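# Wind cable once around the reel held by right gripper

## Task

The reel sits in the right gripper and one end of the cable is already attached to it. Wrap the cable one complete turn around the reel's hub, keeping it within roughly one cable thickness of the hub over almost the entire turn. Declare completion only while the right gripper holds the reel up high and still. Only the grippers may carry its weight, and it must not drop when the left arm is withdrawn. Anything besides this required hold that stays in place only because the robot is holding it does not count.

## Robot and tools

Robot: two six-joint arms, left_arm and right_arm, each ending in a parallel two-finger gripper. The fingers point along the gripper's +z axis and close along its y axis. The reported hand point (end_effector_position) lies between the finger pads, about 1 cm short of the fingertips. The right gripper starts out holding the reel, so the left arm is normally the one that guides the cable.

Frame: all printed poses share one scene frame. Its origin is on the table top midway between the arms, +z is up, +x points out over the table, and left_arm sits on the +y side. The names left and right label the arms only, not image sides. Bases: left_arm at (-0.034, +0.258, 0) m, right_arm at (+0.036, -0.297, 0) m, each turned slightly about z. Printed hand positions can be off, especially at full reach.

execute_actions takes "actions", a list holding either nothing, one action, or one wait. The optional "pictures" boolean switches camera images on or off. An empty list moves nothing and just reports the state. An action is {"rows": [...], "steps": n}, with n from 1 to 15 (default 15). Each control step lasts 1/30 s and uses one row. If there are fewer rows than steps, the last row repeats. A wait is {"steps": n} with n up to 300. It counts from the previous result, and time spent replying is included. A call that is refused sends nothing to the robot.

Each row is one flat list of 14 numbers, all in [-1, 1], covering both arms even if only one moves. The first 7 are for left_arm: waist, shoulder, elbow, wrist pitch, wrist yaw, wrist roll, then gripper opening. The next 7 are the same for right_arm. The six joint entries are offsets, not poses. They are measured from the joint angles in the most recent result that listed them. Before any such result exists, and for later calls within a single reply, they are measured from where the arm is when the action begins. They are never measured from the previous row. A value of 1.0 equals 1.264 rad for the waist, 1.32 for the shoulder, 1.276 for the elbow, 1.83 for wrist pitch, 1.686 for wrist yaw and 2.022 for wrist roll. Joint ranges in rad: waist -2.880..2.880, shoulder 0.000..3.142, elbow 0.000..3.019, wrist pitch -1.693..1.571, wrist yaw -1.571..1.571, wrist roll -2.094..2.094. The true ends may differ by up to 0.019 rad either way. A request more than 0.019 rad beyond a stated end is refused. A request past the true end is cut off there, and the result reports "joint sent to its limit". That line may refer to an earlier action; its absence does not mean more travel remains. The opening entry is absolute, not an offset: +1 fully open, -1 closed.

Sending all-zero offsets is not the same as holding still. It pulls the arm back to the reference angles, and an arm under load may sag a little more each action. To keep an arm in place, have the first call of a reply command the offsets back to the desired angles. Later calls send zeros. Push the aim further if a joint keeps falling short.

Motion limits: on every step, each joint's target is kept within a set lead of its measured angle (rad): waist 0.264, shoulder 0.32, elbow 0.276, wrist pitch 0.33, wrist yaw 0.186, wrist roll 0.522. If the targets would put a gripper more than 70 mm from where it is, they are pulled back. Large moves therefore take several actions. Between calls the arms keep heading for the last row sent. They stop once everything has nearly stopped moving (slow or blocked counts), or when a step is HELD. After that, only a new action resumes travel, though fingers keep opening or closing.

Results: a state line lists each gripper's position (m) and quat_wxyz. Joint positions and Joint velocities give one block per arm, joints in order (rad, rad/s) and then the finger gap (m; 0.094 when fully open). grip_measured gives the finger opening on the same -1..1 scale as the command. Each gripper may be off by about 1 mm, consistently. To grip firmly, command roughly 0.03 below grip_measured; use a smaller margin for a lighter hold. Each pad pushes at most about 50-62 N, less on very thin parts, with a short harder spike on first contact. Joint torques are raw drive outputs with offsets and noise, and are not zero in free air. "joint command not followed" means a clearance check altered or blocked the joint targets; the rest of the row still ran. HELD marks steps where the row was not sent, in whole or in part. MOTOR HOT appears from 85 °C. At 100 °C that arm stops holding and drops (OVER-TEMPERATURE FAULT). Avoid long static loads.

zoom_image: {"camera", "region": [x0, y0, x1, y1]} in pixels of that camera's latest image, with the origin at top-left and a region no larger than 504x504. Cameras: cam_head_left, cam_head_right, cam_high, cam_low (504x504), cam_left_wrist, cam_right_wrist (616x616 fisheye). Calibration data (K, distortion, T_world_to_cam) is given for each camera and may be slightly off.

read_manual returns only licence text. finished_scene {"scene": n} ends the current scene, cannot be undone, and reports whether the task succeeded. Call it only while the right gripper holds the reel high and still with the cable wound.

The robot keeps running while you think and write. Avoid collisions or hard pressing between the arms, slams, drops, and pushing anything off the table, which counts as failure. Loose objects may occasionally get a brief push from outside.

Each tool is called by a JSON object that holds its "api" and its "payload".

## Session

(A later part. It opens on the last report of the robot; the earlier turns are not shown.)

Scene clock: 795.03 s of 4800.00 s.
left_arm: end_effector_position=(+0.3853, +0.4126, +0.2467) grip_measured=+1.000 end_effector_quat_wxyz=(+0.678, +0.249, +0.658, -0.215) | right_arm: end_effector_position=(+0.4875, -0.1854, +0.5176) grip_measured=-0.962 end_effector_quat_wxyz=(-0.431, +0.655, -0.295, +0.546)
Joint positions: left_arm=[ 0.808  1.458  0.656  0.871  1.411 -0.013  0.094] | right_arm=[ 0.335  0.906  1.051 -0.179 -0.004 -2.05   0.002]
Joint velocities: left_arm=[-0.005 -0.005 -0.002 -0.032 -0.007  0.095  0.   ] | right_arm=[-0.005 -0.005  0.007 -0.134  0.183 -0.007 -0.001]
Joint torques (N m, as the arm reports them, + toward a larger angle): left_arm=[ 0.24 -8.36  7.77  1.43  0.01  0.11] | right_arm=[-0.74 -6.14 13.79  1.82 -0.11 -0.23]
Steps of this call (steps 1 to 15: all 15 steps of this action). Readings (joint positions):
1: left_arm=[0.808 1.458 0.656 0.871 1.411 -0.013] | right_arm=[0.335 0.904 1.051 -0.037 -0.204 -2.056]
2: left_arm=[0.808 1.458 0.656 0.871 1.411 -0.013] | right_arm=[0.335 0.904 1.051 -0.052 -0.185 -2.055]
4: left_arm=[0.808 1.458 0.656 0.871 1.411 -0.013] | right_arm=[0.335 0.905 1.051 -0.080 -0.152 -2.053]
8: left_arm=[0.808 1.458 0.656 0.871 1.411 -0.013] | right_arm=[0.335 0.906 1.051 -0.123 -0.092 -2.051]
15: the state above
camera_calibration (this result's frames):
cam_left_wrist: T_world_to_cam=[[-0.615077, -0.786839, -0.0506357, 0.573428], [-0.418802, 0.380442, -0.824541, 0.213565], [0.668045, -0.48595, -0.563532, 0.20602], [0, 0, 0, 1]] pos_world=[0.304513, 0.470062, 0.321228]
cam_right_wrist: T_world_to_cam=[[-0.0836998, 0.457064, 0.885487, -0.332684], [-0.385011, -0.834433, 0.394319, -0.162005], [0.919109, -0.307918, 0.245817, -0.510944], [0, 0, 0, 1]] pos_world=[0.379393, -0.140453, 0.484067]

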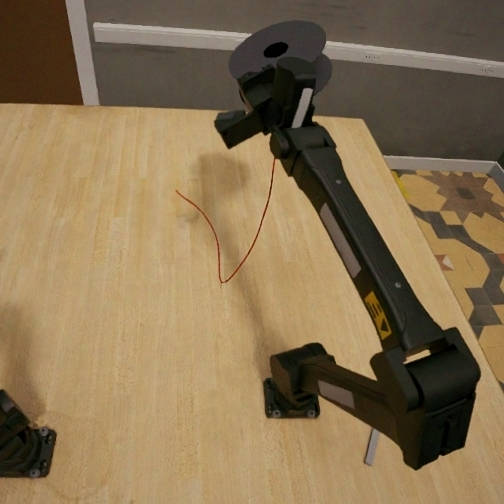

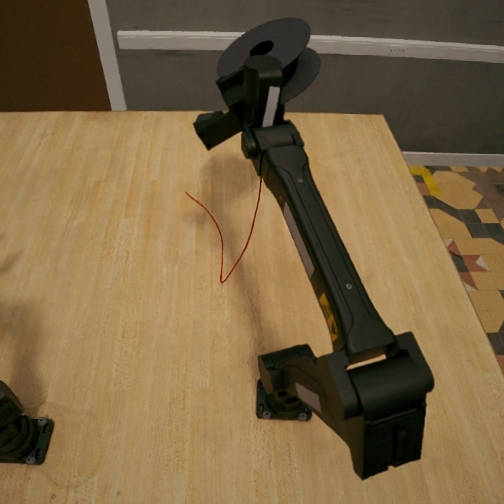

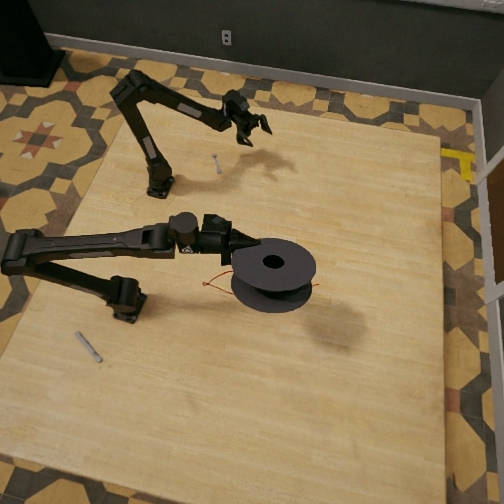

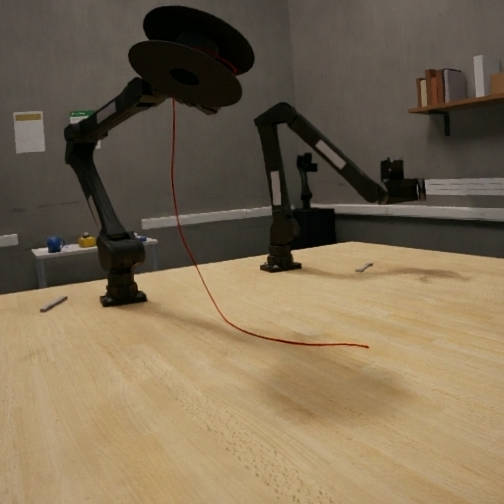

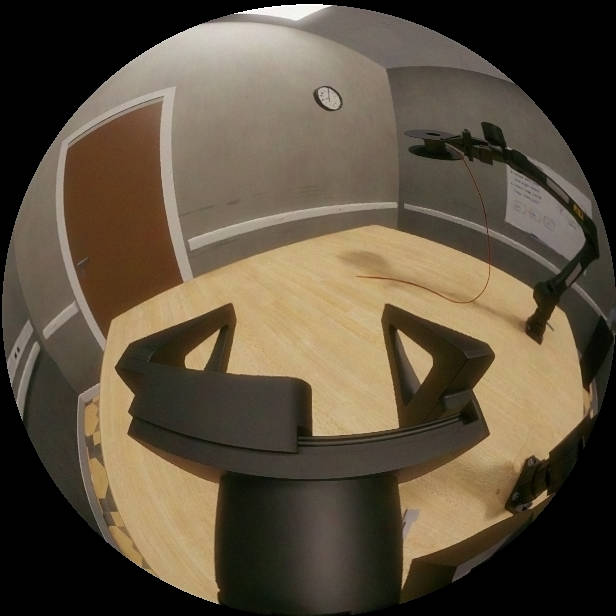

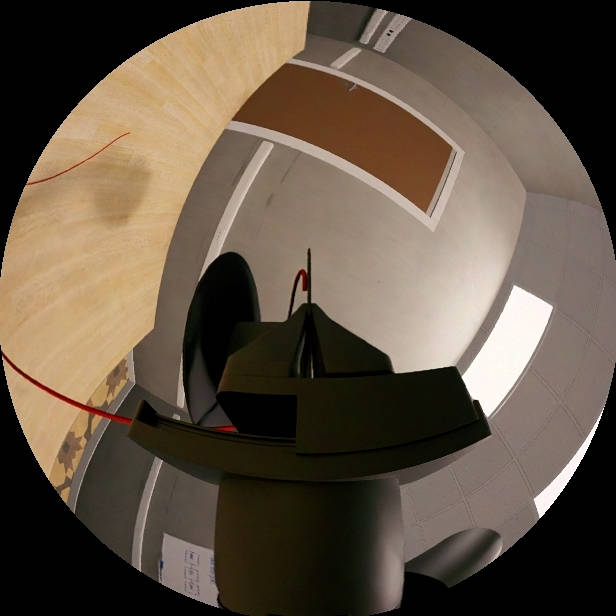

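{"api": "execute_actions", "payload": {"actions": [{"rows": [[0,0,0,0,0,0,1, 0,0,0.03,-0.012,0.015,-0.01,-1],[0,0,0,0,0,0,1, 0,0,0.03,-0.016,0.02,-0.01,-1],[0,0,0,0,0,0,1, 0,0,0.03,-0.021,0.027,-0.01,-1],[0,0,0,0,0,0,1, 0,0,0.03,-0.027,0.035,-0.01,-1],[0,0,0,0,0,0,1, 0,0,0.03,-0.034,0.044,-0.01,-1],[0,0,0,0,0,0,1, 0,0,0.03,-0.042,0.053,-0.01,-1],[0,0,0,0,0,0,1, 0,0,0.03,-0.05,0.062,-0.01,-1],[0,0,0,0,0,0,1, 0,0,0.03,-0.058,0.071,-0.01,-1],[0,0,0,0,0,0,1, 0,0,0.03,-0.066,0.08,-0.01,-1],[0,0,0,0,0,0,1, 0,0,0.03,-0.074,0.089,-0.01,-1],[0,0,0,0,0,0,1, 0,0,0.03,-0.082,0.098,-0.01,-1],[0,0,0,0,0,0,1, 0,0,0.03,-0.09,0.107,-0.01,-1],[0,0,0,0,0,0,1, 0,0,0.03,-0.098,0.116,-0.01,-1],[0,0,0,0,0,0,1, 0,0,0.03,-0.106,0.125,-0.01,-1],[0,0,0,0,0,0,1, 0,0,0.03,-0.114,0.134,-0.01,-1]], "steps": 15}], "pictures": false}}

{"api": "execute_actions", "payload": {"actions": [{"rows": [[0,0,0,0,0,0,1, 0,0,0.015,-0.03,0.024,-0.004,-1],[0,0,0,0,0,0,1, 0,0,0.015,-0.038,0.033,-0.004,-1],[0,0,0,0,0,0,1, 0,0,0.015,-0.046,0.042,-0.004,-1],[0,0,0,0,0,0,1, 0,0,0.015,-0.054,0.051,-0.004,-1],[0,0,0,0,0,0,1, 0,0,0.015,-0.062,0.06,-0.004,-1],[0,0,0,0,0,0,1, 0,0,0.015,-0.07,0.069,-0.004,-1],[0,0,0,0,0,0,1, 0,0,0.015,-0.078,0.078,-0.004,-1],[0,0,0,0,0,0,1, 0,0,0.015,-0.086,0.087,-0.004,-1],[0,0,0,0,0,0,1, 0,0,0.015,-0.094,0.096,-0.004,-1],[0,0,0,0,0,0,1, 0,0,0.015,-0.102,0.105,-0.004,-1],[0,0,0,0,0,0,1, 0,0,0.015,-0.11,0.113,-0.004,-1],[0,0,0,0,0,0,1, 0,0,0.015,-0.118,0.12,-0.004,-1],[0,0,0,0,0,0,1, 0,0,0.015,-0.126,0.126,-0.004,-1],[0,0,0,0,0,0,1, 0,0,0.015,-0.134,0.131,-0.004,-1],[0,0,0,0,0,0,1, 0,0,0.015,-0.142,0.135,-0.004,-1]], "steps": 15}], "pictures": false}}

{"api": "execute_actions", "payload": {"actions": [{"rows": [[0,0,0,0,0,0,1, 0,0,0.015,-0.03,0.01,-0.004,-1],[0,0,0,0,0,0,1, 0,0,0.015,-0.038,0.01,-0.004,-1],[0,0,0,0,0,0,1, 0,0,0.015,-0.046,0.01,-0.004,-1],[0,0,0,0,0,0,1, 0,0,0.015,-0.054,0.01,-0.004,-1],[0,0,0,0,0,0,1, 0,0,0.015,-0.062,0.01,-0.004,-1],[0,0,0,0,0,0,1, 0,0,0.015,-0.07,0.01,-0.004,-1],[0,0,0,0,0,0,1, 0,0,0.015,-0.078,0.01,-0.004,-1],[0,0,0,0,0,0,1, 0,0,0.015,-0.086,0.01,-0.004,-1],[0,0,0,0,0,0,1, 0,0,0.015,-0.094,0.01,-0.004,-1],[0,0,0,0,0,0,1, 0,0,0.015,-0.101,0.01,-0.004,-1],[0,0,0,0,0,0,1, 0,0,0.015,-0.107,0.01,-0.004,-1],[0,0,0,0,0,0,1, 0,0,0.015,-0.112,0.01,-0.004,-1],[0,0,0,0,0,0,1, 0,0,0.015,-0.116,0.01,-0.004,-1],[0,0,0,0,0,0,1, 0,0,0.015,-0.119,0.01,-0.004,-1],[0,0,0,0,0,0,1, 0,0,0.015,-0.121,0.01,-0.004,-1]], "steps": 15}]}}

Scene clock: 821.40 s of 4800.00 s.
left_arm: end_effector_position=(+0.3853, +0.4126, +0.2467) grip_measured=+1.000 end_effector_quat_wxyz=(+0.678, +0.249, +0.658, -0.215) | right_arm: end_effector_position=(+0.4872, -0.2220, +0.4740) grip_measured=-0.962 end_effector_quat_wxyz=(-0.323, +0.680, -0.378, +0.539)
Joint positions: left_arm=[ 0.808  1.458  0.656  0.871  1.411 -0.013  0.094] | right_arm=[ 0.335  0.906  1.051 -0.361  0.204 -2.05   0.002]
Joint velocities: left_arm=[-0.005 -0.015  0.007  0.012 -0.007  0.007  0.   ] | right_arm=[-0.015 -0.005 -0.007 -0.432  0.447 -0.081 -0.001]
Joint torques (N m, as the arm reports them, + toward a larger angle): left_arm=[ 0.16 -8.47  7.74  1.44  0.01  0.1 ] | right_arm=[-0.63 -6.01 15.81  1.6   0.03 -0.26]
Steps of this call (steps 1 to 15: the robot went on to your last target; steps 16 to 200: nothing new was sent; then 19.20 s passed at rest; steps 201 to 215: all 15 steps of this action). Readings (joint positions):
201: left_arm=[0.808 1.458 0.656 0.871 1.411 -0.013] | right_arm=[0.335 0.906 1.051 -0.190 0.007 -2.050]
202: left_arm=[0.808 1.458 0.656 0.871 1.411 -0.013] | right_arm=[0.335 0.906 1.051 -0.196 0.016 -2.050]
204: left_arm=[0.808 1.458 0.656 0.871 1.411 -0.013] | right_arm=[0.335 0.906 1.051 -0.212 0.041 -2.050]
208: left_arm=[0.808 1.458 0.656 0.871 1.411 -0.013] | right_arm=[0.335 0.906 1.051 -0.260 0.099 -2.050]
215: the state above

Scene clock: 821.90 s of 4800.00 s.
left_arm: end_effector_position=(+0.3853, +0.4126, +0.2467) grip_measured=+1.000 end_effector_quat_wxyz=(+0.678, +0.249, +0.658, -0.215) | right_arm: end_effector_position=(+0.4681, -0.2627, +0.4261) grip_measured=-0.962 end_effector_quat_wxyz=(-0.186, +0.707, -0.444, +0.518)
Joint positions: left_arm=[ 0.808  1.458  0.656  0.871  1.411 -0.013  0.094] | right_arm=[ 0.335  0.906  1.051 -0.592  0.417 -2.044  0.002]
Joint velocities: left_arm=[-0.005  0.005 -0.017  0.007  0.037  0.007  0.   ] | right_arm=[-0.005  0.005 -0.007 -0.437  0.256 -0.066 -0.   ]
Joint torques (N m, as the arm reports them, + toward a larger angle): left_arm=[ 0.2  -8.38  7.75  1.45  0.01  0.11] | right_arm=[-0.73 -5.35 13.94  1.69  0.17 -0.17]
Steps of this call (steps 1 to 15: all 15 steps of this action). Readings (joint positions):
1: left_arm=[0.808 1.458 0.656 0.871 1.411 -0.013] | right_arm=[0.335 0.906 1.051 -0.378 0.221 -2.049]
2: left_arm=[0.808 1.458 0.656 0.871 1.411 -0.013] | right_arm=[0.335 0.906 1.051 -0.396 0.240 -2.048]
4: left_arm=[0.808 1.458 0.656 0.871 1.411 -0.013] | right_arm=[0.335 0.906 1.051 -0.430 0.272 -2.046]
8: left_arm=[0.808 1.458 0.656 0.871 1.411 -0.013] | right_arm=[0.335 0.906 1.051 -0.490 0.331 -2.045]
15: the state above

Scene clock: 822.40 s of 4800.00 s.
left_arm: end_effector_position=(+0.3853, +0.4126, +0.2467) grip_measured=+1.000 end_effector_quat_wxyz=(+0.678, +0.249, +0.658, -0.215) | right_arm: end_effector_position=(+0.4436, -0.2701, +0.3856) grip_measured=-0.962 end_effector_quat_wxyz=(-0.120, +0.758, -0.450, +0.457)
Joint positions: left_arm=[ 0.808  1.458  0.656  0.871  1.411 -0.013  0.094] | right_arm=[ 0.335  0.906  1.051 -0.8    0.426 -2.041  0.002]
Joint velocities: left_arm=[-0.005  0.005 -0.012 -0.017 -0.139 -0.022  0.   ] | right_arm=[-0.024 -0.005 -0.002 -0.178 -0.022  0.051  0.   ]
Joint torques (N m, as the arm reports them, + toward a larger angle): left_arm=[ 0.15 -8.44  7.75  1.44  0.    0.11] | right_arm=[-0.7  -5.55 13.53  1.21  0.22 -0.17]
Steps of this call (steps 1 to 15: all 15 steps of this action). Readings (joint positions):
1: left_arm=[0.808 1.458 0.656 0.871 1.411 -0.013] | right_arm=[0.335 0.906 1.051 -0.608 0.423 -2.044]
2: left_arm=[0.808 1.458 0.656 0.871 1.411 -0.013] | right_arm=[0.335 0.906 1.051 -0.626 0.425 -2.043]
4: left_arm=[0.808 1.458 0.656 0.871 1.411 -0.013] | right_arm=[0.335 0.906 1.051 -0.659 0.426 -2.042]
8: left_arm=[0.808 1.458 0.656 0.871 1.411 -0.013] | right_arm=[0.335 0.906 1.051 -0.719 0.426 -2.041]
15: the state above
camera_calibration (this result's frames):
cam_left_wrist: T_world_to_cam=[[-0.615077, -0.786839, -0.0506357, 0.573428], [-0.418802, 0.380442, -0.824541, 0.213565], [0.668045, -0.48595, -0.563532, 0.20602], [0, 0, 0, 1]] pos_world=[0.304513, 0.470062, 0.321228]
cam_right_wrist: T_world_to_cam=[[0.572066, 0.568251, 0.591465, -0.328236], [-0.326375, -0.503858, 0.799754, -0.290605], [0.752476, -0.650552, -0.102777, -0.34843], [0, 0, 0, 1]] pos_world=[0.355111, -0.186575, 0.390742]

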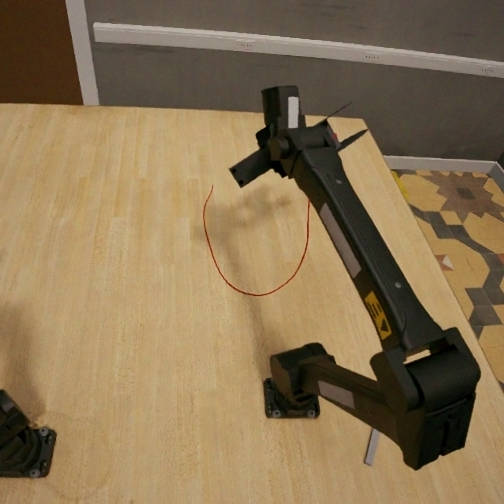

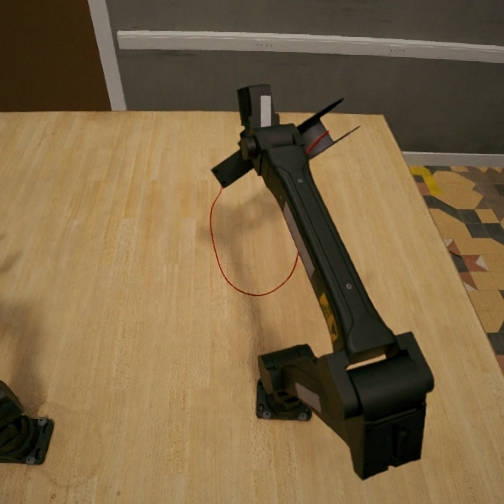

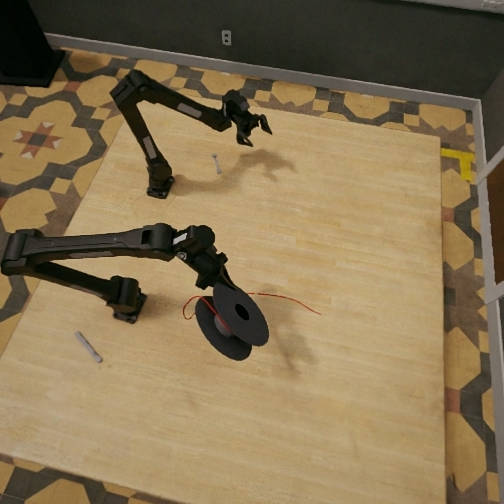

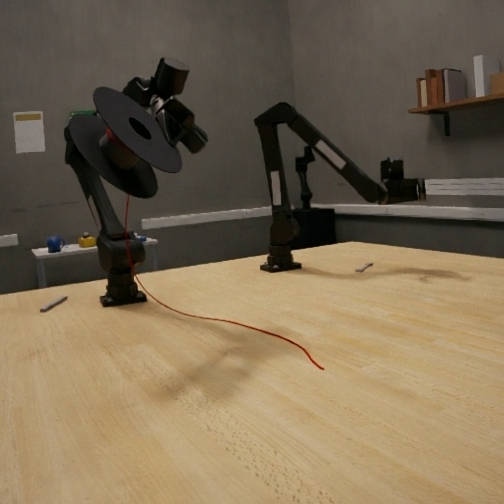

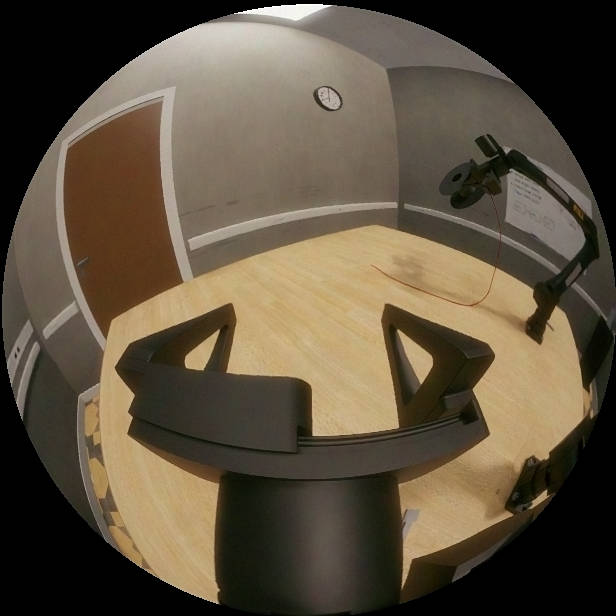

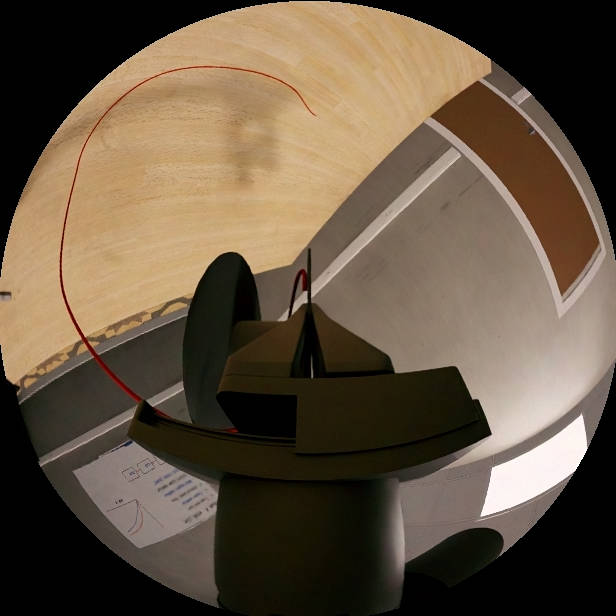

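{"api": "zoom_image", "payload": {"camera": "cam_high", "region": [150, 230, 310, 380]}}

{"api": "zoom_image", "payload": {"camera": "cam_low", "region": [50, 50, 230, 230]}}

{"api": "execute_actions", "payload": {"actions": []}}

Region (150, 230, 310, 380) of cam_high's 504x504 image, scaled by 3.150, with more detail than that image has; it fills the top 472 rows of this view, and the rest is white.

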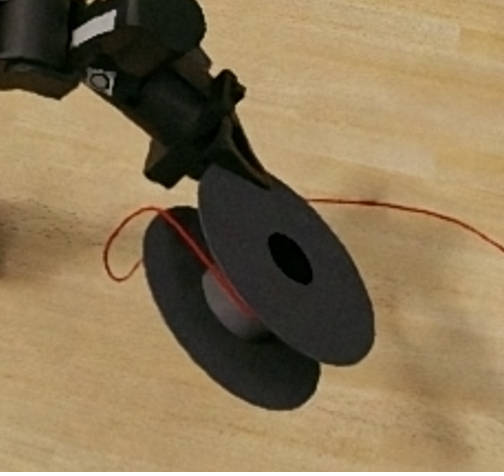

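Region (50, 50, 230, 230) of cam_low's 504x504 image, scaled by 2.800, with more detail than that image has.

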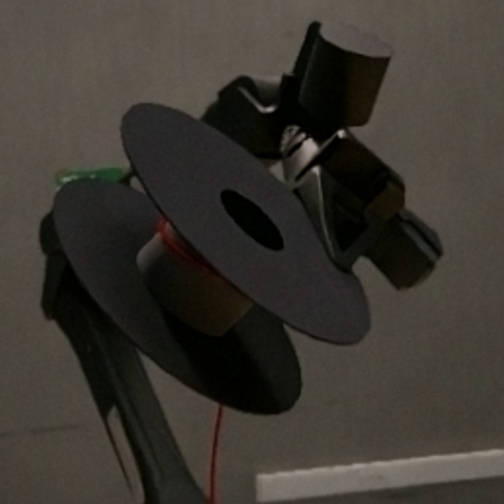

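Scene clock: 827.07 s of 4800.00 s.
left_arm: end_effector_position=(+0.3853, +0.4126, +0.2467) grip_measured=+1.000 end_effector_quat_wxyz=(+0.678, +0.249, +0.658, -0.215) | right_arm: end_effector_position=(+0.4421, -0.2705, +0.3836) grip_measured=-0.962 end_effector_quat_wxyz=(-0.117, +0.760, -0.450, +0.453)
Joint positions: left_arm=[ 0.808  1.458  0.656  0.871  1.411 -0.013  0.094] | right_arm=[ 0.335  0.906  1.051 -0.81   0.426 -2.041  0.002]
Joint velocities: left_arm=[ 0.005 -0.005 -0.017  0.017  0.037 -0.037  0.   ] | right_arm=[-0.005  0.015  0.012  0.017  0.007 -0.007 -0.   ]
Joint torques (N m, as the arm reports them, + toward a larger angle): left_arm=[ 0.2  -8.5   7.8   1.41  0.01  0.11] | right_arm=[-0.68 -5.31 13.77  1.22  0.21 -0.16]
Steps of this call (steps 1 to 30: the robot went on to your last target; steps 31 to 140: nothing new was sent). Readings (joint positions):
1: left_arm=[0.808 1.458 0.656 0.871 1.411 -0.013] | right_arm=[0.335 0.906 1.051 -0.805 0.426 -2.041]
2: left_arm=[0.808 1.458 0.656 0.871 1.411 -0.013] | right_arm=[0.335 0.906 1.051 -0.808 0.426 -2.041]
4: left_arm=[0.808 1.458 0.656 0.871 1.411 -0.013] | right_arm=[0.335 0.906 1.051 -0.810 0.426 -2.041]
8: left_arm=[0.808 1.458 0.656 0.871 1.411 -0.013] | right_arm=[0.335 0.906 1.051 -0.810 0.426 -2.041]
140: the state above
All arms were judged still, so your last target was given up. Only a new action makes them travel on or press farther. Fingers that are still opening or closing keep moving.
camera_calibration (this result's frames):
cam_left_wrist: T_world_to_cam=[[-0.615077, -0.786839, -0.0506357, 0.573428], [-0.418802, 0.380442, -0.824541, 0.213565], [0.668045, -0.48595, -0.563532, 0.20602], [0, 0, 0, 1]] pos_world=[0.304513, 0.470062, 0.321228]
cam_right_wrist: T_world_to_cam=[[0.578162, 0.569752, 0.584047, -0.325486], [-0.318056, -0.501811, 0.804379, -0.294609], [0.751378, -0.650822, -0.108915, -0.344994], [0, 0, 0, 1]] pos_world=[0.353703, -0.186921, 0.389501]

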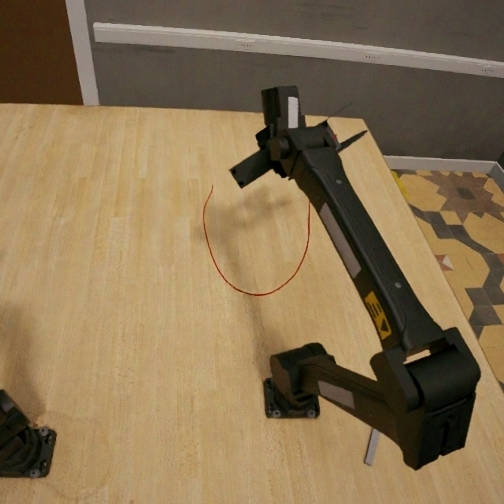

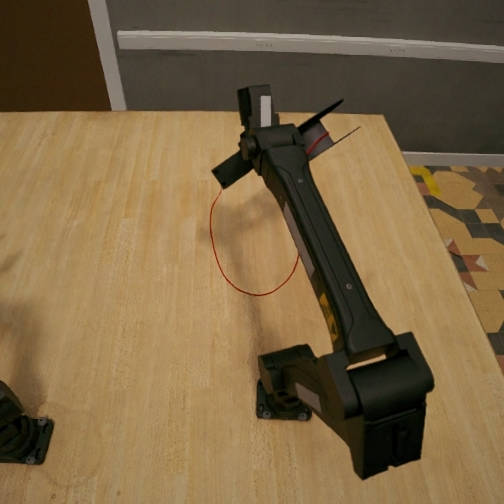

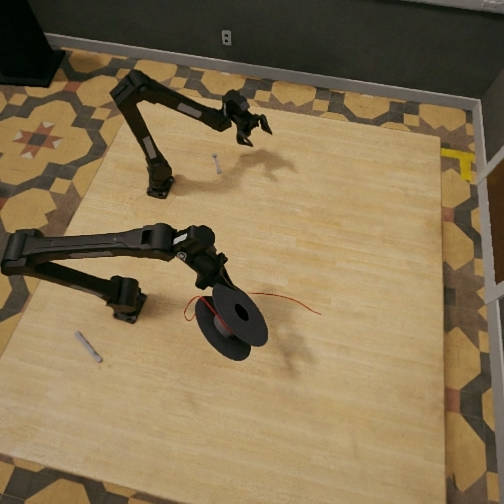

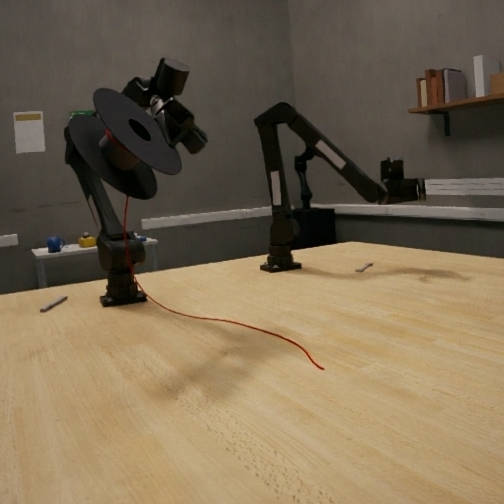

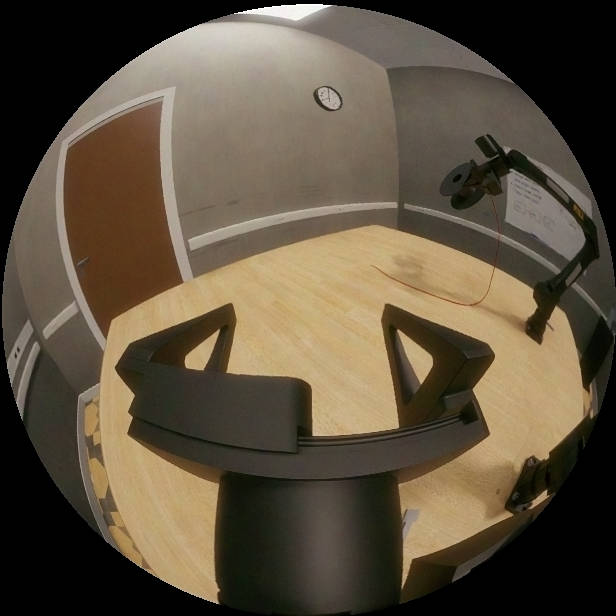

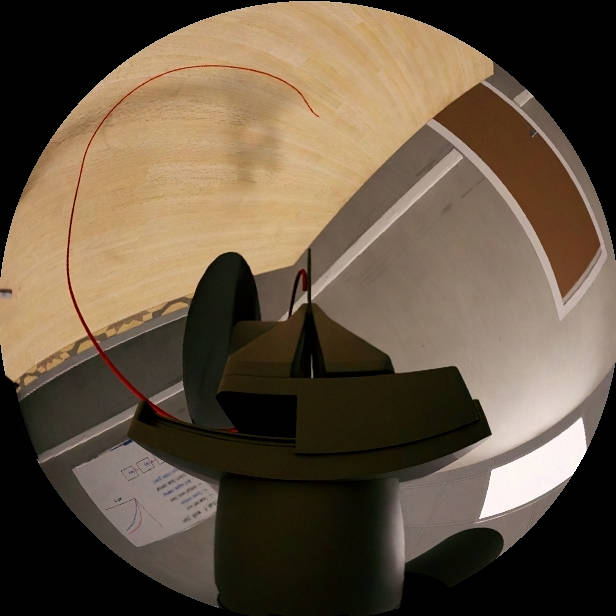

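{"api": "execute_actions", "payload": {"actions": []}}

Scene clock: 844.33 s of 4800.00 s.
left_arm: end_effector_position=(+0.3853, +0.4126, +0.2467) grip_measured=+1.000 end_effector_quat_wxyz=(+0.678, +0.249, +0.658, -0.215) | right_arm: end_effector_position=(+0.4421, -0.2705, +0.3836) grip_measured=-0.962 end_effector_quat_wxyz=(-0.117, +0.760, -0.450, +0.453)
Joint positions: left_arm=[ 0.808  1.458  0.656  0.871  1.411 -0.013  0.094] | right_arm=[ 0.335  0.906  1.051 -0.81   0.426 -2.041  0.002]
Joint velocities: left_arm=[-0.005 -0.005  0.017 -0.012  0.022 -0.095  0.   ] | right_arm=[-0.005 -0.005 -0.002  0.002  0.066 -0.037  0.001]
Joint torques (N m, as the arm reports them, + toward a larger angle): left_arm=[ 0.23 -8.48  7.78  1.42  0.01  0.11] | right_arm=[-0.04 -5.76 13.6   1.12  0.21 -0.2 ]
Steps of this call (steps 1 to 180: nothing new was sent; then 11.27 s passed at rest). Readings (joint positions):
1: left_arm=[0.808 1.458 0.656 0.871 1.411 -0.013] | right_arm=[0.335 0.906 1.051 -0.810 0.426 -2.041]
2: left_arm=[0.808 1.458 0.656 0.871 1.411 -0.013] | right_arm=[0.335 0.906 1.051 -0.810 0.426 -2.041]
4: left_arm=[0.808 1.458 0.656 0.871 1.411 -0.013] | right_arm=[0.335 0.906 1.051 -0.810 0.426 -2.041]
8: left_arm=[0.808 1.458 0.656 0.871 1.411 -0.013] | right_arm=[0.335 0.906 1.051 -0.810 0.426 -2.041]
180: the state above
camera_calibration (this result's frames):
cam_left_wrist: T_world_to_cam=[[-0.615077, -0.786839, -0.0506357, 0.573428], [-0.418802, 0.380442, -0.824541, 0.213565], [0.668045, -0.48595, -0.563532, 0.20602], [0, 0, 0, 1]] pos_world=[0.304513, 0.470062, 0.321228]
cam_right_wrist: T_world_to_cam=[[0.578162, 0.569752, 0.584047, -0.325486], [-0.318056, -0.501811, 0.804379, -0.294609], [0.751378, -0.650822, -0.108915, -0.344994], [0, 0, 0, 1]] pos_world=[0.353703, -0.186921, 0.389501]

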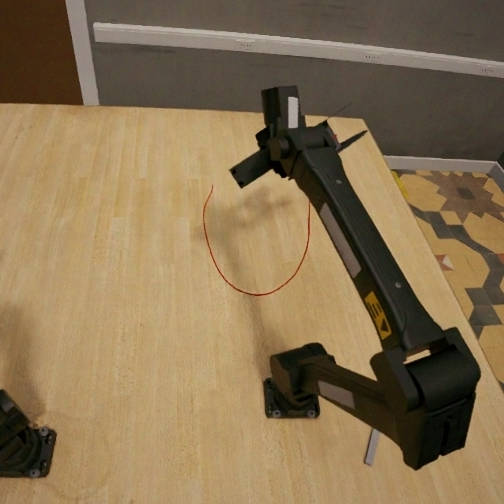

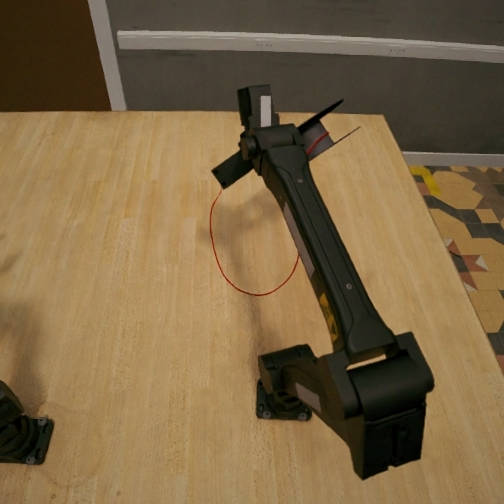

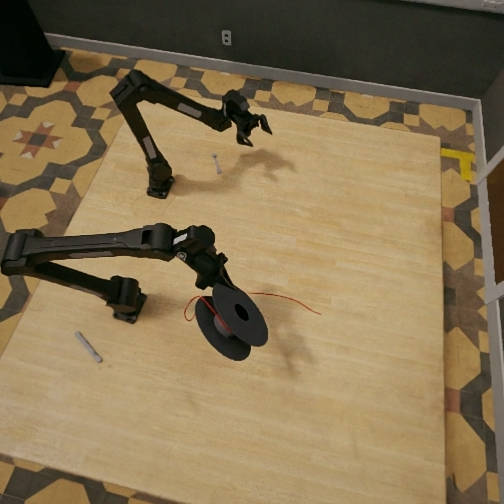

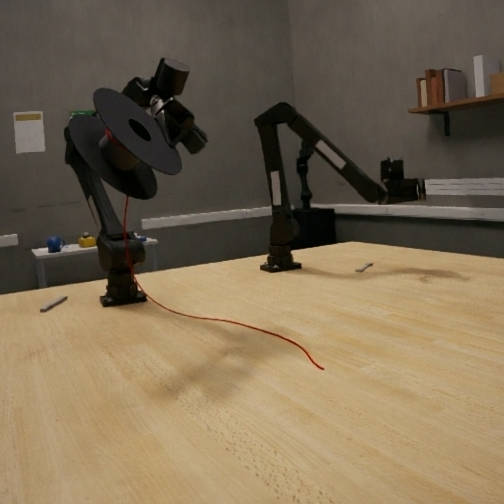

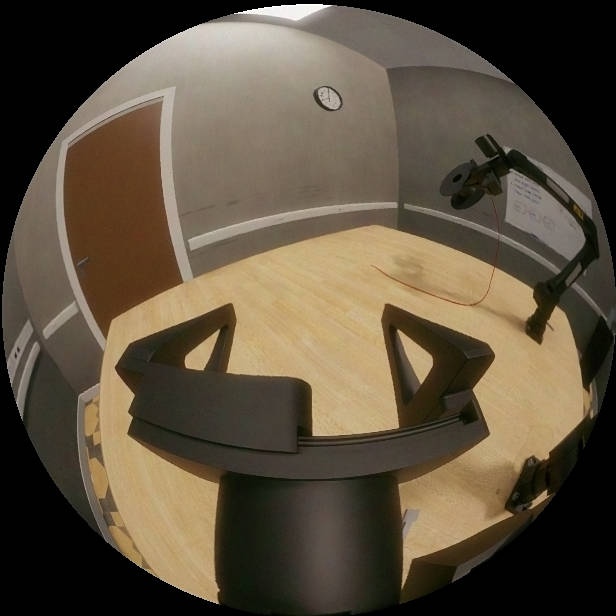

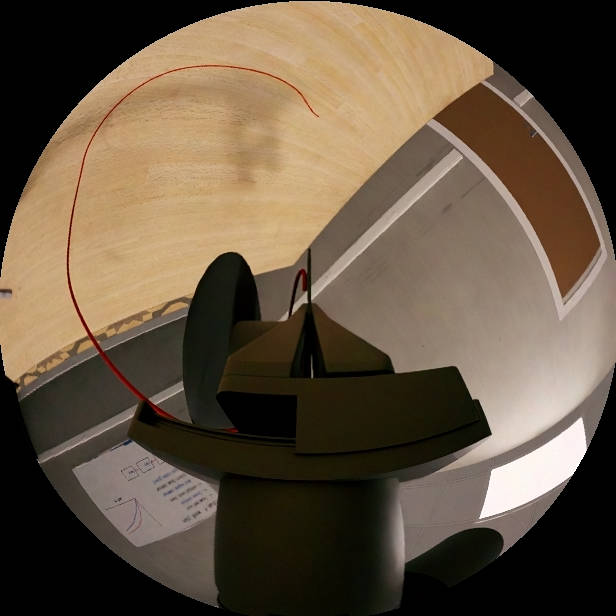

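{"api": "zoom_image", "payload": {"camera": "cam_high", "region": [150, 220, 330, 380]}}

{"api": "zoom_image", "payload": {"camera": "cam_low", "region": [40, 40, 240, 260]}}

{"api": "zoom_image", "payload": {"camera": "cam_right_wrist", "region": [60, 220, 400, 480]}}

Region (150, 220, 330, 380) of cam_high's 504x504 image, scaled by 2.800, with more detail than that image has.

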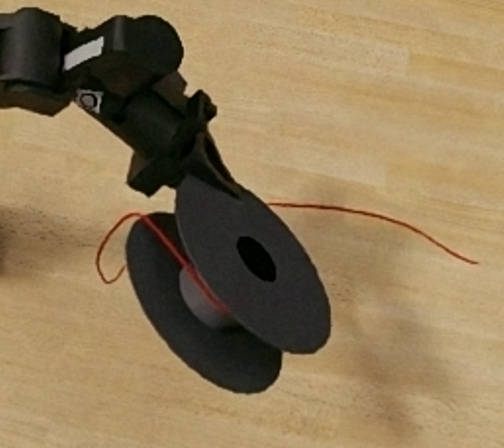

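Region (40, 40, 240, 260) of cam_low's 504x504 image, scaled by 2.291, with more detail than that image has; it fills the left 458 columns of this view, and the rest is white.

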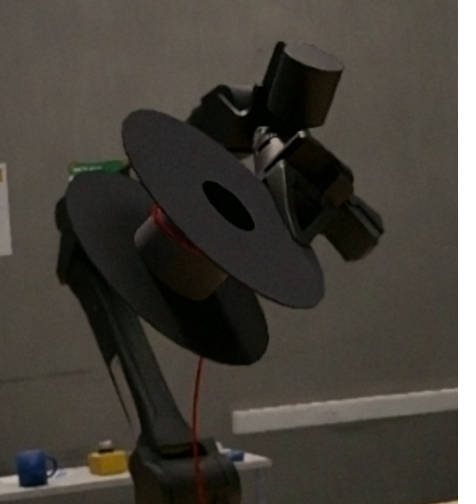

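Region (60, 220, 400, 480) of cam_right_wrist's 616x616 image, scaled by 1.482, with more detail than that image has; it fills the top 385 rows of this view, and the rest is white.

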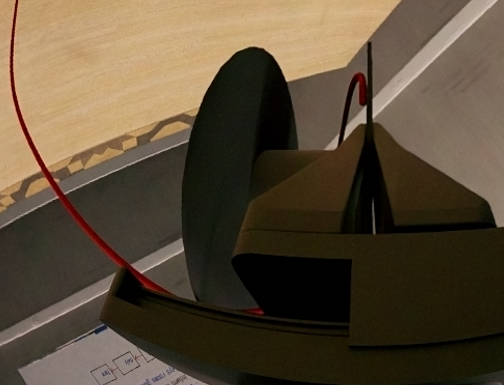

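{"api": "execute_actions", "payload": {"actions": [{"rows": [[0,0,0,0,0,0,1, 0,0,0.03,-0.001,0.009,-0.008,-1],[0,0,0,0,0,0,1, 0,0,0.03,-0.002,0.018,-0.008,-1],[0,0,0,0,0,0,1, 0,0,0.03,-0.003,0.027,-0.008,-1],[0,0,0,0,0,0,1, 0,0,0.03,-0.004,0.036,-0.008,-1],[0,0,0,0,0,0,1, 0,0,0.03,-0.005,0.045,-0.008,-1],[0,0,0,0,0,0,1, 0,0,0.03,-0.006,0.054,-0.008,-1],[0,0,0,0,0,0,1, 0,0,0.03,-0.007,0.063,-0.008,-1],[0,0,0,0,0,0,1, 0,0,0.03,-0.008,0.072,-0.008,-1],[0,0,0,0,0,0,1, 0,0,0.03,-0.009,0.081,-0.008,-1],[0,0,0,0,0,0,1, 0,0,0.03,-0.010,0.090,-0.008,-1],[0,0,0,0,0,0,1, 0,0,0.03,-0.011,0.099,-0.008,-1],[0,0,0,0,0,0,1, 0,0,0.03,-0.012,0.108,-0.008,-1],[0,0,0,0,0,0,1, 0,0,0.03,-0.013,0.117,-0.008,-1],[0,0,0,0,0,0,1, 0,0,0.03,-0.014,0.126,-0.008,-1],[0,0,0,0,0,0,1, 0,0,0.03,-0.015,0.135,-0.008,-1]], "steps": 15}], "pictures": false}}

{"api": "execute_actions", "payload": {"actions": [{"rows": [[0,0,0,0,0,0,1, 0,0,0.015,-0.004,0.027,-0.008,-1],[0,0,0,0,0,0,1, 0,0,0.015,-0.005,0.036,-0.008,-1],[0,0,0,0,0,0,1, 0,0,0.015,-0.006,0.045,-0.008,-1],[0,0,0,0,0,0,1, 0,0,0.015,-0.007,0.054,-0.008,-1],[0,0,0,0,0,0,1, 0,0,0.015,-0.008,0.063,-0.008,-1],[0,0,0,0,0,0,1, 0,0,0.015,-0.009,0.072,-0.008,-1],[0,0,0,0,0,0,1, 0,0,0.015,-0.010,0.081,-0.008,-1],[0,0,0,0,0,0,1, 0,0,0.015,-0.011,0.090,-0.008,-1],[0,0,0,0,0,0,1, 0,0,0.015,-0.012,0.099,-0.008,-1],[0,0,0,0,0,0,1, 0,0,0.015,-0.013,0.108,-0.008,-1],[0,0,0,0,0,0,1, 0,0,0.015,-0.014,0.117,-0.008,-1],[0,0,0,0,0,0,1, 0,0,0.015,-0.015,0.126,-0.008,-1],[0,0,0,0,0,0,1, 0,0,0.015,-0.016,0.135,-0.008,-1],[0,0,0,0,0,0,1, 0,0,0.015,-0.017,0.144,-0.008,-1],[0,0,0,0,0,0,1, 0,0,0.015,-0.018,0.153,-0.008,-1]], "steps": 15}], "pictures": false}}

{"api": "execute_actions", "payload": {"actions": [{"rows": [[0,0,0,0,0,0,1, 0,0,0.015,-0.004,0.027,-0.008,-1],[0,0,0,0,0,0,1, 0,0,0.015,-0.005,0.036,-0.008,-1],[0,0,0,0,0,0,1, 0,0,0.015,-0.006,0.045,-0.008,-1],[0,0,0,0,0,0,1, 0,0,0.015,-0.007,0.054,-0.008,-1],[0,0,0,0,0,0,1, 0,0,0.015,-0.008,0.063,-0.008,-1],[0,0,0,0,0,0,1, 0,0,0.015,-0.009,0.072,-0.008,-1],[0,0,0,0,0,0,1, 0,0,0.015,-0.010,0.081,-0.008,-1],[0,0,0,0,0,0,1, 0,0,0.015,-0.011,0.090,-0.008,-1],[0,0,0,0,0,0,1, 0,0,0.015,-0.012,0.099,-0.008,-1],[0,0,0,0,0,0,1, 0,0,0.015,-0.013,0.108,-0.008,-1],[0,0,0,0,0,0,1, 0,0,0.015,-0.014,0.117,-0.008,-1],[0,0,0,0,0,0,1, 0,0,0.015,-0.015,0.126,-0.008,-1],[0,0,0,0,0,0,1, 0,0,0.015,-0.016,0.135,-0.008,-1],[0,0,0,0,0,0,1, 0,0,0.015,-0.016,0.140,-0.008,-1],[0,0,0,0,0,0,1, 0,0,0.015,-0.016,0.140,-0.008,-1]], "steps": 15}], "pictures": true}}

Scene clock: 964.83 s of 4800.00 s.
left_arm: end_effector_position=(+0.3853, +0.4126, +0.2467) grip_measured=+1.000 end_effector_quat_wxyz=(+0.678, +0.249, +0.658, -0.215) | right_arm: end_effector_position=(+0.4334, -0.3036, +0.3911) grip_measured=-0.962 end_effector_quat_wxyz=(-0.035, +0.726, -0.478, +0.493)
Joint positions: left_arm=[ 0.808  1.458  0.656  0.871  1.411 -0.013  0.094] | right_arm=[ 0.335  0.906  1.051 -0.83   0.629 -2.041  0.002]
Joint velocities: left_arm=[-0.015 -0.005 -0.002  0.002 -0.007 -0.007  0.   ] | right_arm=[-0.005 -0.015 -0.007 -0.066  0.403 -0.081  0.   ]
Joint torques (N m, as the arm reports them, + toward a larger angle): left_arm=[ 0.15 -8.51  7.74  1.47  0.    0.11] | right_arm=[-1.05 -5.03 15.5   0.94  0.46 -0.19]
Steps of this call (steps 1 to 180: nothing new was sent; then 114.00 s passed at rest; steps 181 to 195: all 15 steps of this action). Readings (joint positions):
181: left_arm=[0.808 1.458 0.656 0.871 1.411 -0.013] | right_arm=[0.335 0.906 1.051 -0.810 0.427 -2.041]
182: left_arm=[0.808 1.458 0.656 0.871 1.411 -0.013] | right_arm=[0.335 0.906 1.051 -0.810 0.434 -2.041]
184: left_arm=[0.808 1.458 0.656 0.871 1.411 -0.013] | right_arm=[0.335 0.906 1.051 -0.812 0.462 -2.041]
188: left_arm=[0.808 1.458 0.656 0.871 1.411 -0.013] | right_arm=[0.335 0.906 1.051 -0.818 0.523 -2.041]
195: the state above

Scene clock: 965.33 s of 4800.00 s.
left_arm: end_effector_position=(+0.3853, +0.4126, +0.2467) grip_measured=+1.000 end_effector_quat_wxyz=(+0.678, +0.249, +0.658, -0.215) | right_arm: end_effector_position=(+0.4174, -0.3376, +0.4048) grip_measured=-0.962 end_effector_quat_wxyz=(+0.060, +0.678, -0.502, +0.533)
Joint positions: left_arm=[ 0.808  1.458  0.656  0.871  1.411 -0.013  0.094] | right_arm=[ 0.335  0.906  1.051 -0.853  0.86  -2.041  0.002]
Joint velocities: left_arm=[ 0.015 -0.005 -0.007 -0.002 -0.051 -0.007  0.   ] | right_arm=[ 0.005  0.005  0.017 -0.046  0.432  0.007 -0.   ]
Joint torques (N m, as the arm reports them, + toward a larger angle): left_arm=[ 0.14 -8.47  7.77  1.44  0.01  0.11] | right_arm=[-0.7  -5.44 13.14  0.95  0.46 -0.17]
Steps of this call (steps 1 to 15: all 15 steps of this action). Readings (joint positions):
1: left_arm=[0.808 1.458 0.656 0.871 1.411 -0.013] | right_arm=[0.335 0.906 1.051 -0.832 0.646 -2.041]
2: left_arm=[0.808 1.458 0.656 0.871 1.411 -0.013] | right_arm=[0.335 0.906 1.051 -0.833 0.663 -2.041]
4: left_arm=[0.808 1.458 0.656 0.871 1.411 -0.013] | right_arm=[0.335 0.906 1.051 -0.835 0.694 -2.041]
8: left_arm=[0.808 1.458 0.656 0.871 1.411 -0.013] | right_arm=[0.335 0.906 1.051 -0.842 0.755 -2.041]
15: the state above

Scene clock: 965.83 s of 4800.00 s.
left_arm: end_effector_position=(+0.3853, +0.4126, +0.2467) grip_measured=+1.000 end_effector_quat_wxyz=(+0.678, +0.249, +0.658, -0.215) | right_arm: end_effector_position=(+0.3975, -0.3644, +0.4228) grip_measured=-0.962 end_effector_quat_wxyz=(+0.149, +0.624, -0.517, +0.567)
Joint positions: left_arm=[ 0.808  1.458  0.656  0.871  1.411 -0.013  0.094] | right_arm=[ 0.335  0.906  1.051 -0.873  1.08  -2.041  0.002]
Joint velocities: left_arm=[-0.005 -0.005 -0.007  0.002  0.081 -0.081  0.   ] | right_arm=[-0.005 -0.015 -0.002 -0.027  0.11   0.051  0.   ]
Joint torques (N m, as the arm reports them, + toward a larger angle): left_arm=[ 0.2  -8.4   7.77  1.43  0.01  0.11] | right_arm=[-0.72 -5.84 13.69  0.79  0.58 -0.19]
Steps of this call (steps 1 to 15: all 15 steps of this action). Readings (joint positions):
1: left_arm=[0.808 1.458 0.656 0.871 1.411 -0.013] | right_arm=[0.335 0.906 1.051 -0.854 0.877 -2.041]
2: left_arm=[0.808 1.458 0.656 0.871 1.411 -0.013] | right_arm=[0.335 0.906 1.051 -0.855 0.893 -2.041]
4: left_arm=[0.808 1.458 0.656 0.871 1.411 -0.013] | right_arm=[0.335 0.906 1.051 -0.856 0.925 -2.041]
8: left_arm=[0.808 1.458 0.656 0.871 1.411 -0.013] | right_arm=[0.335 0.906 1.051 -0.863 0.985 -2.041]
15: the state above
camera_calibration (this result's frames):
cam_left_wrist: T_world_to_cam=[[-0.615077, -0.786839, -0.0506357, 0.573428], [-0.418802, 0.380442, -0.824541, 0.213565], [0.668045, -0.48595, -0.563532, 0.20602], [0, 0, 0, 1]] pos_world=[0.304513, 0.470062, 0.321228]
cam_right_wrist: T_world_to_cam=[[0.815336, 0.421464, 0.396984, -0.338276], [-0.466307, 0.0715767, 0.881723, -0.152211], [0.343199, -0.904016, 0.25489, -0.452186], [0, 0, 0, 1]] pos_world=[0.360021, -0.255317, 0.383756]

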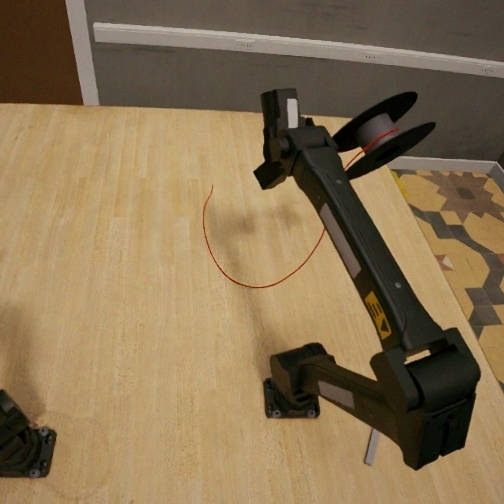

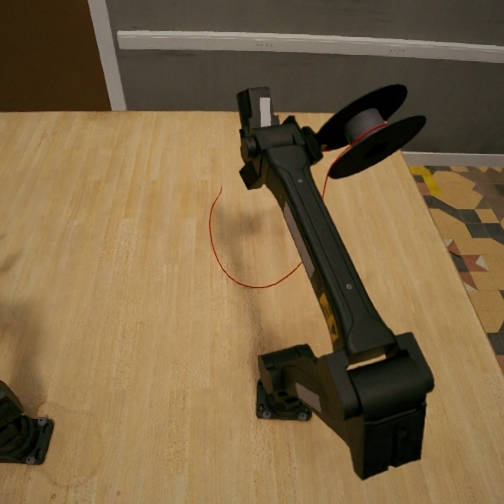

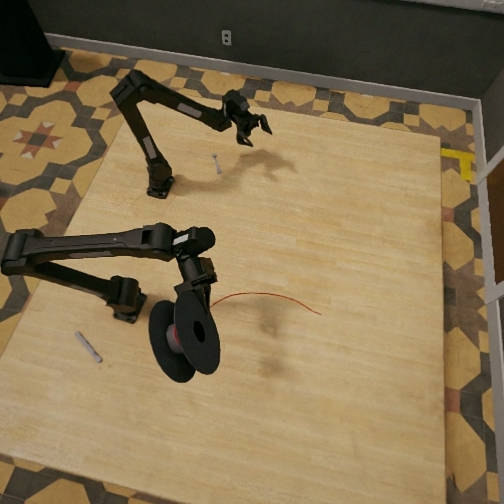

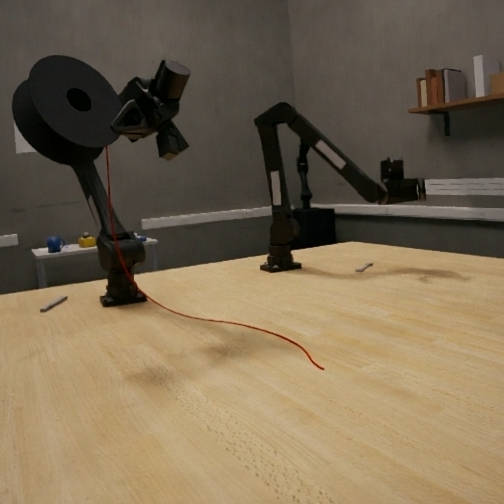

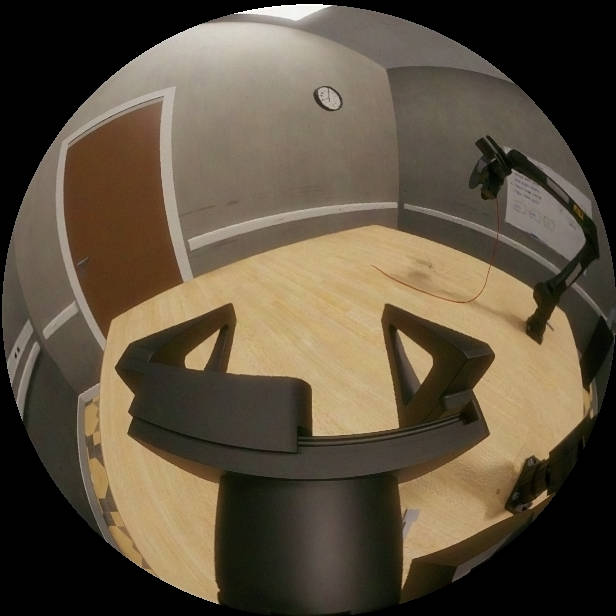

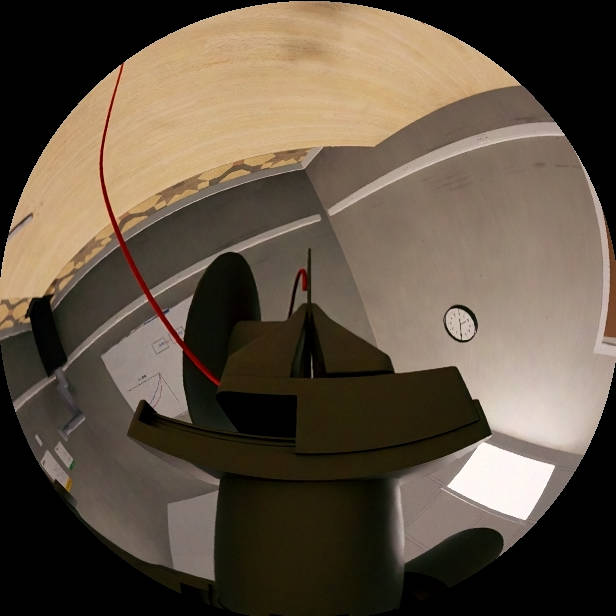

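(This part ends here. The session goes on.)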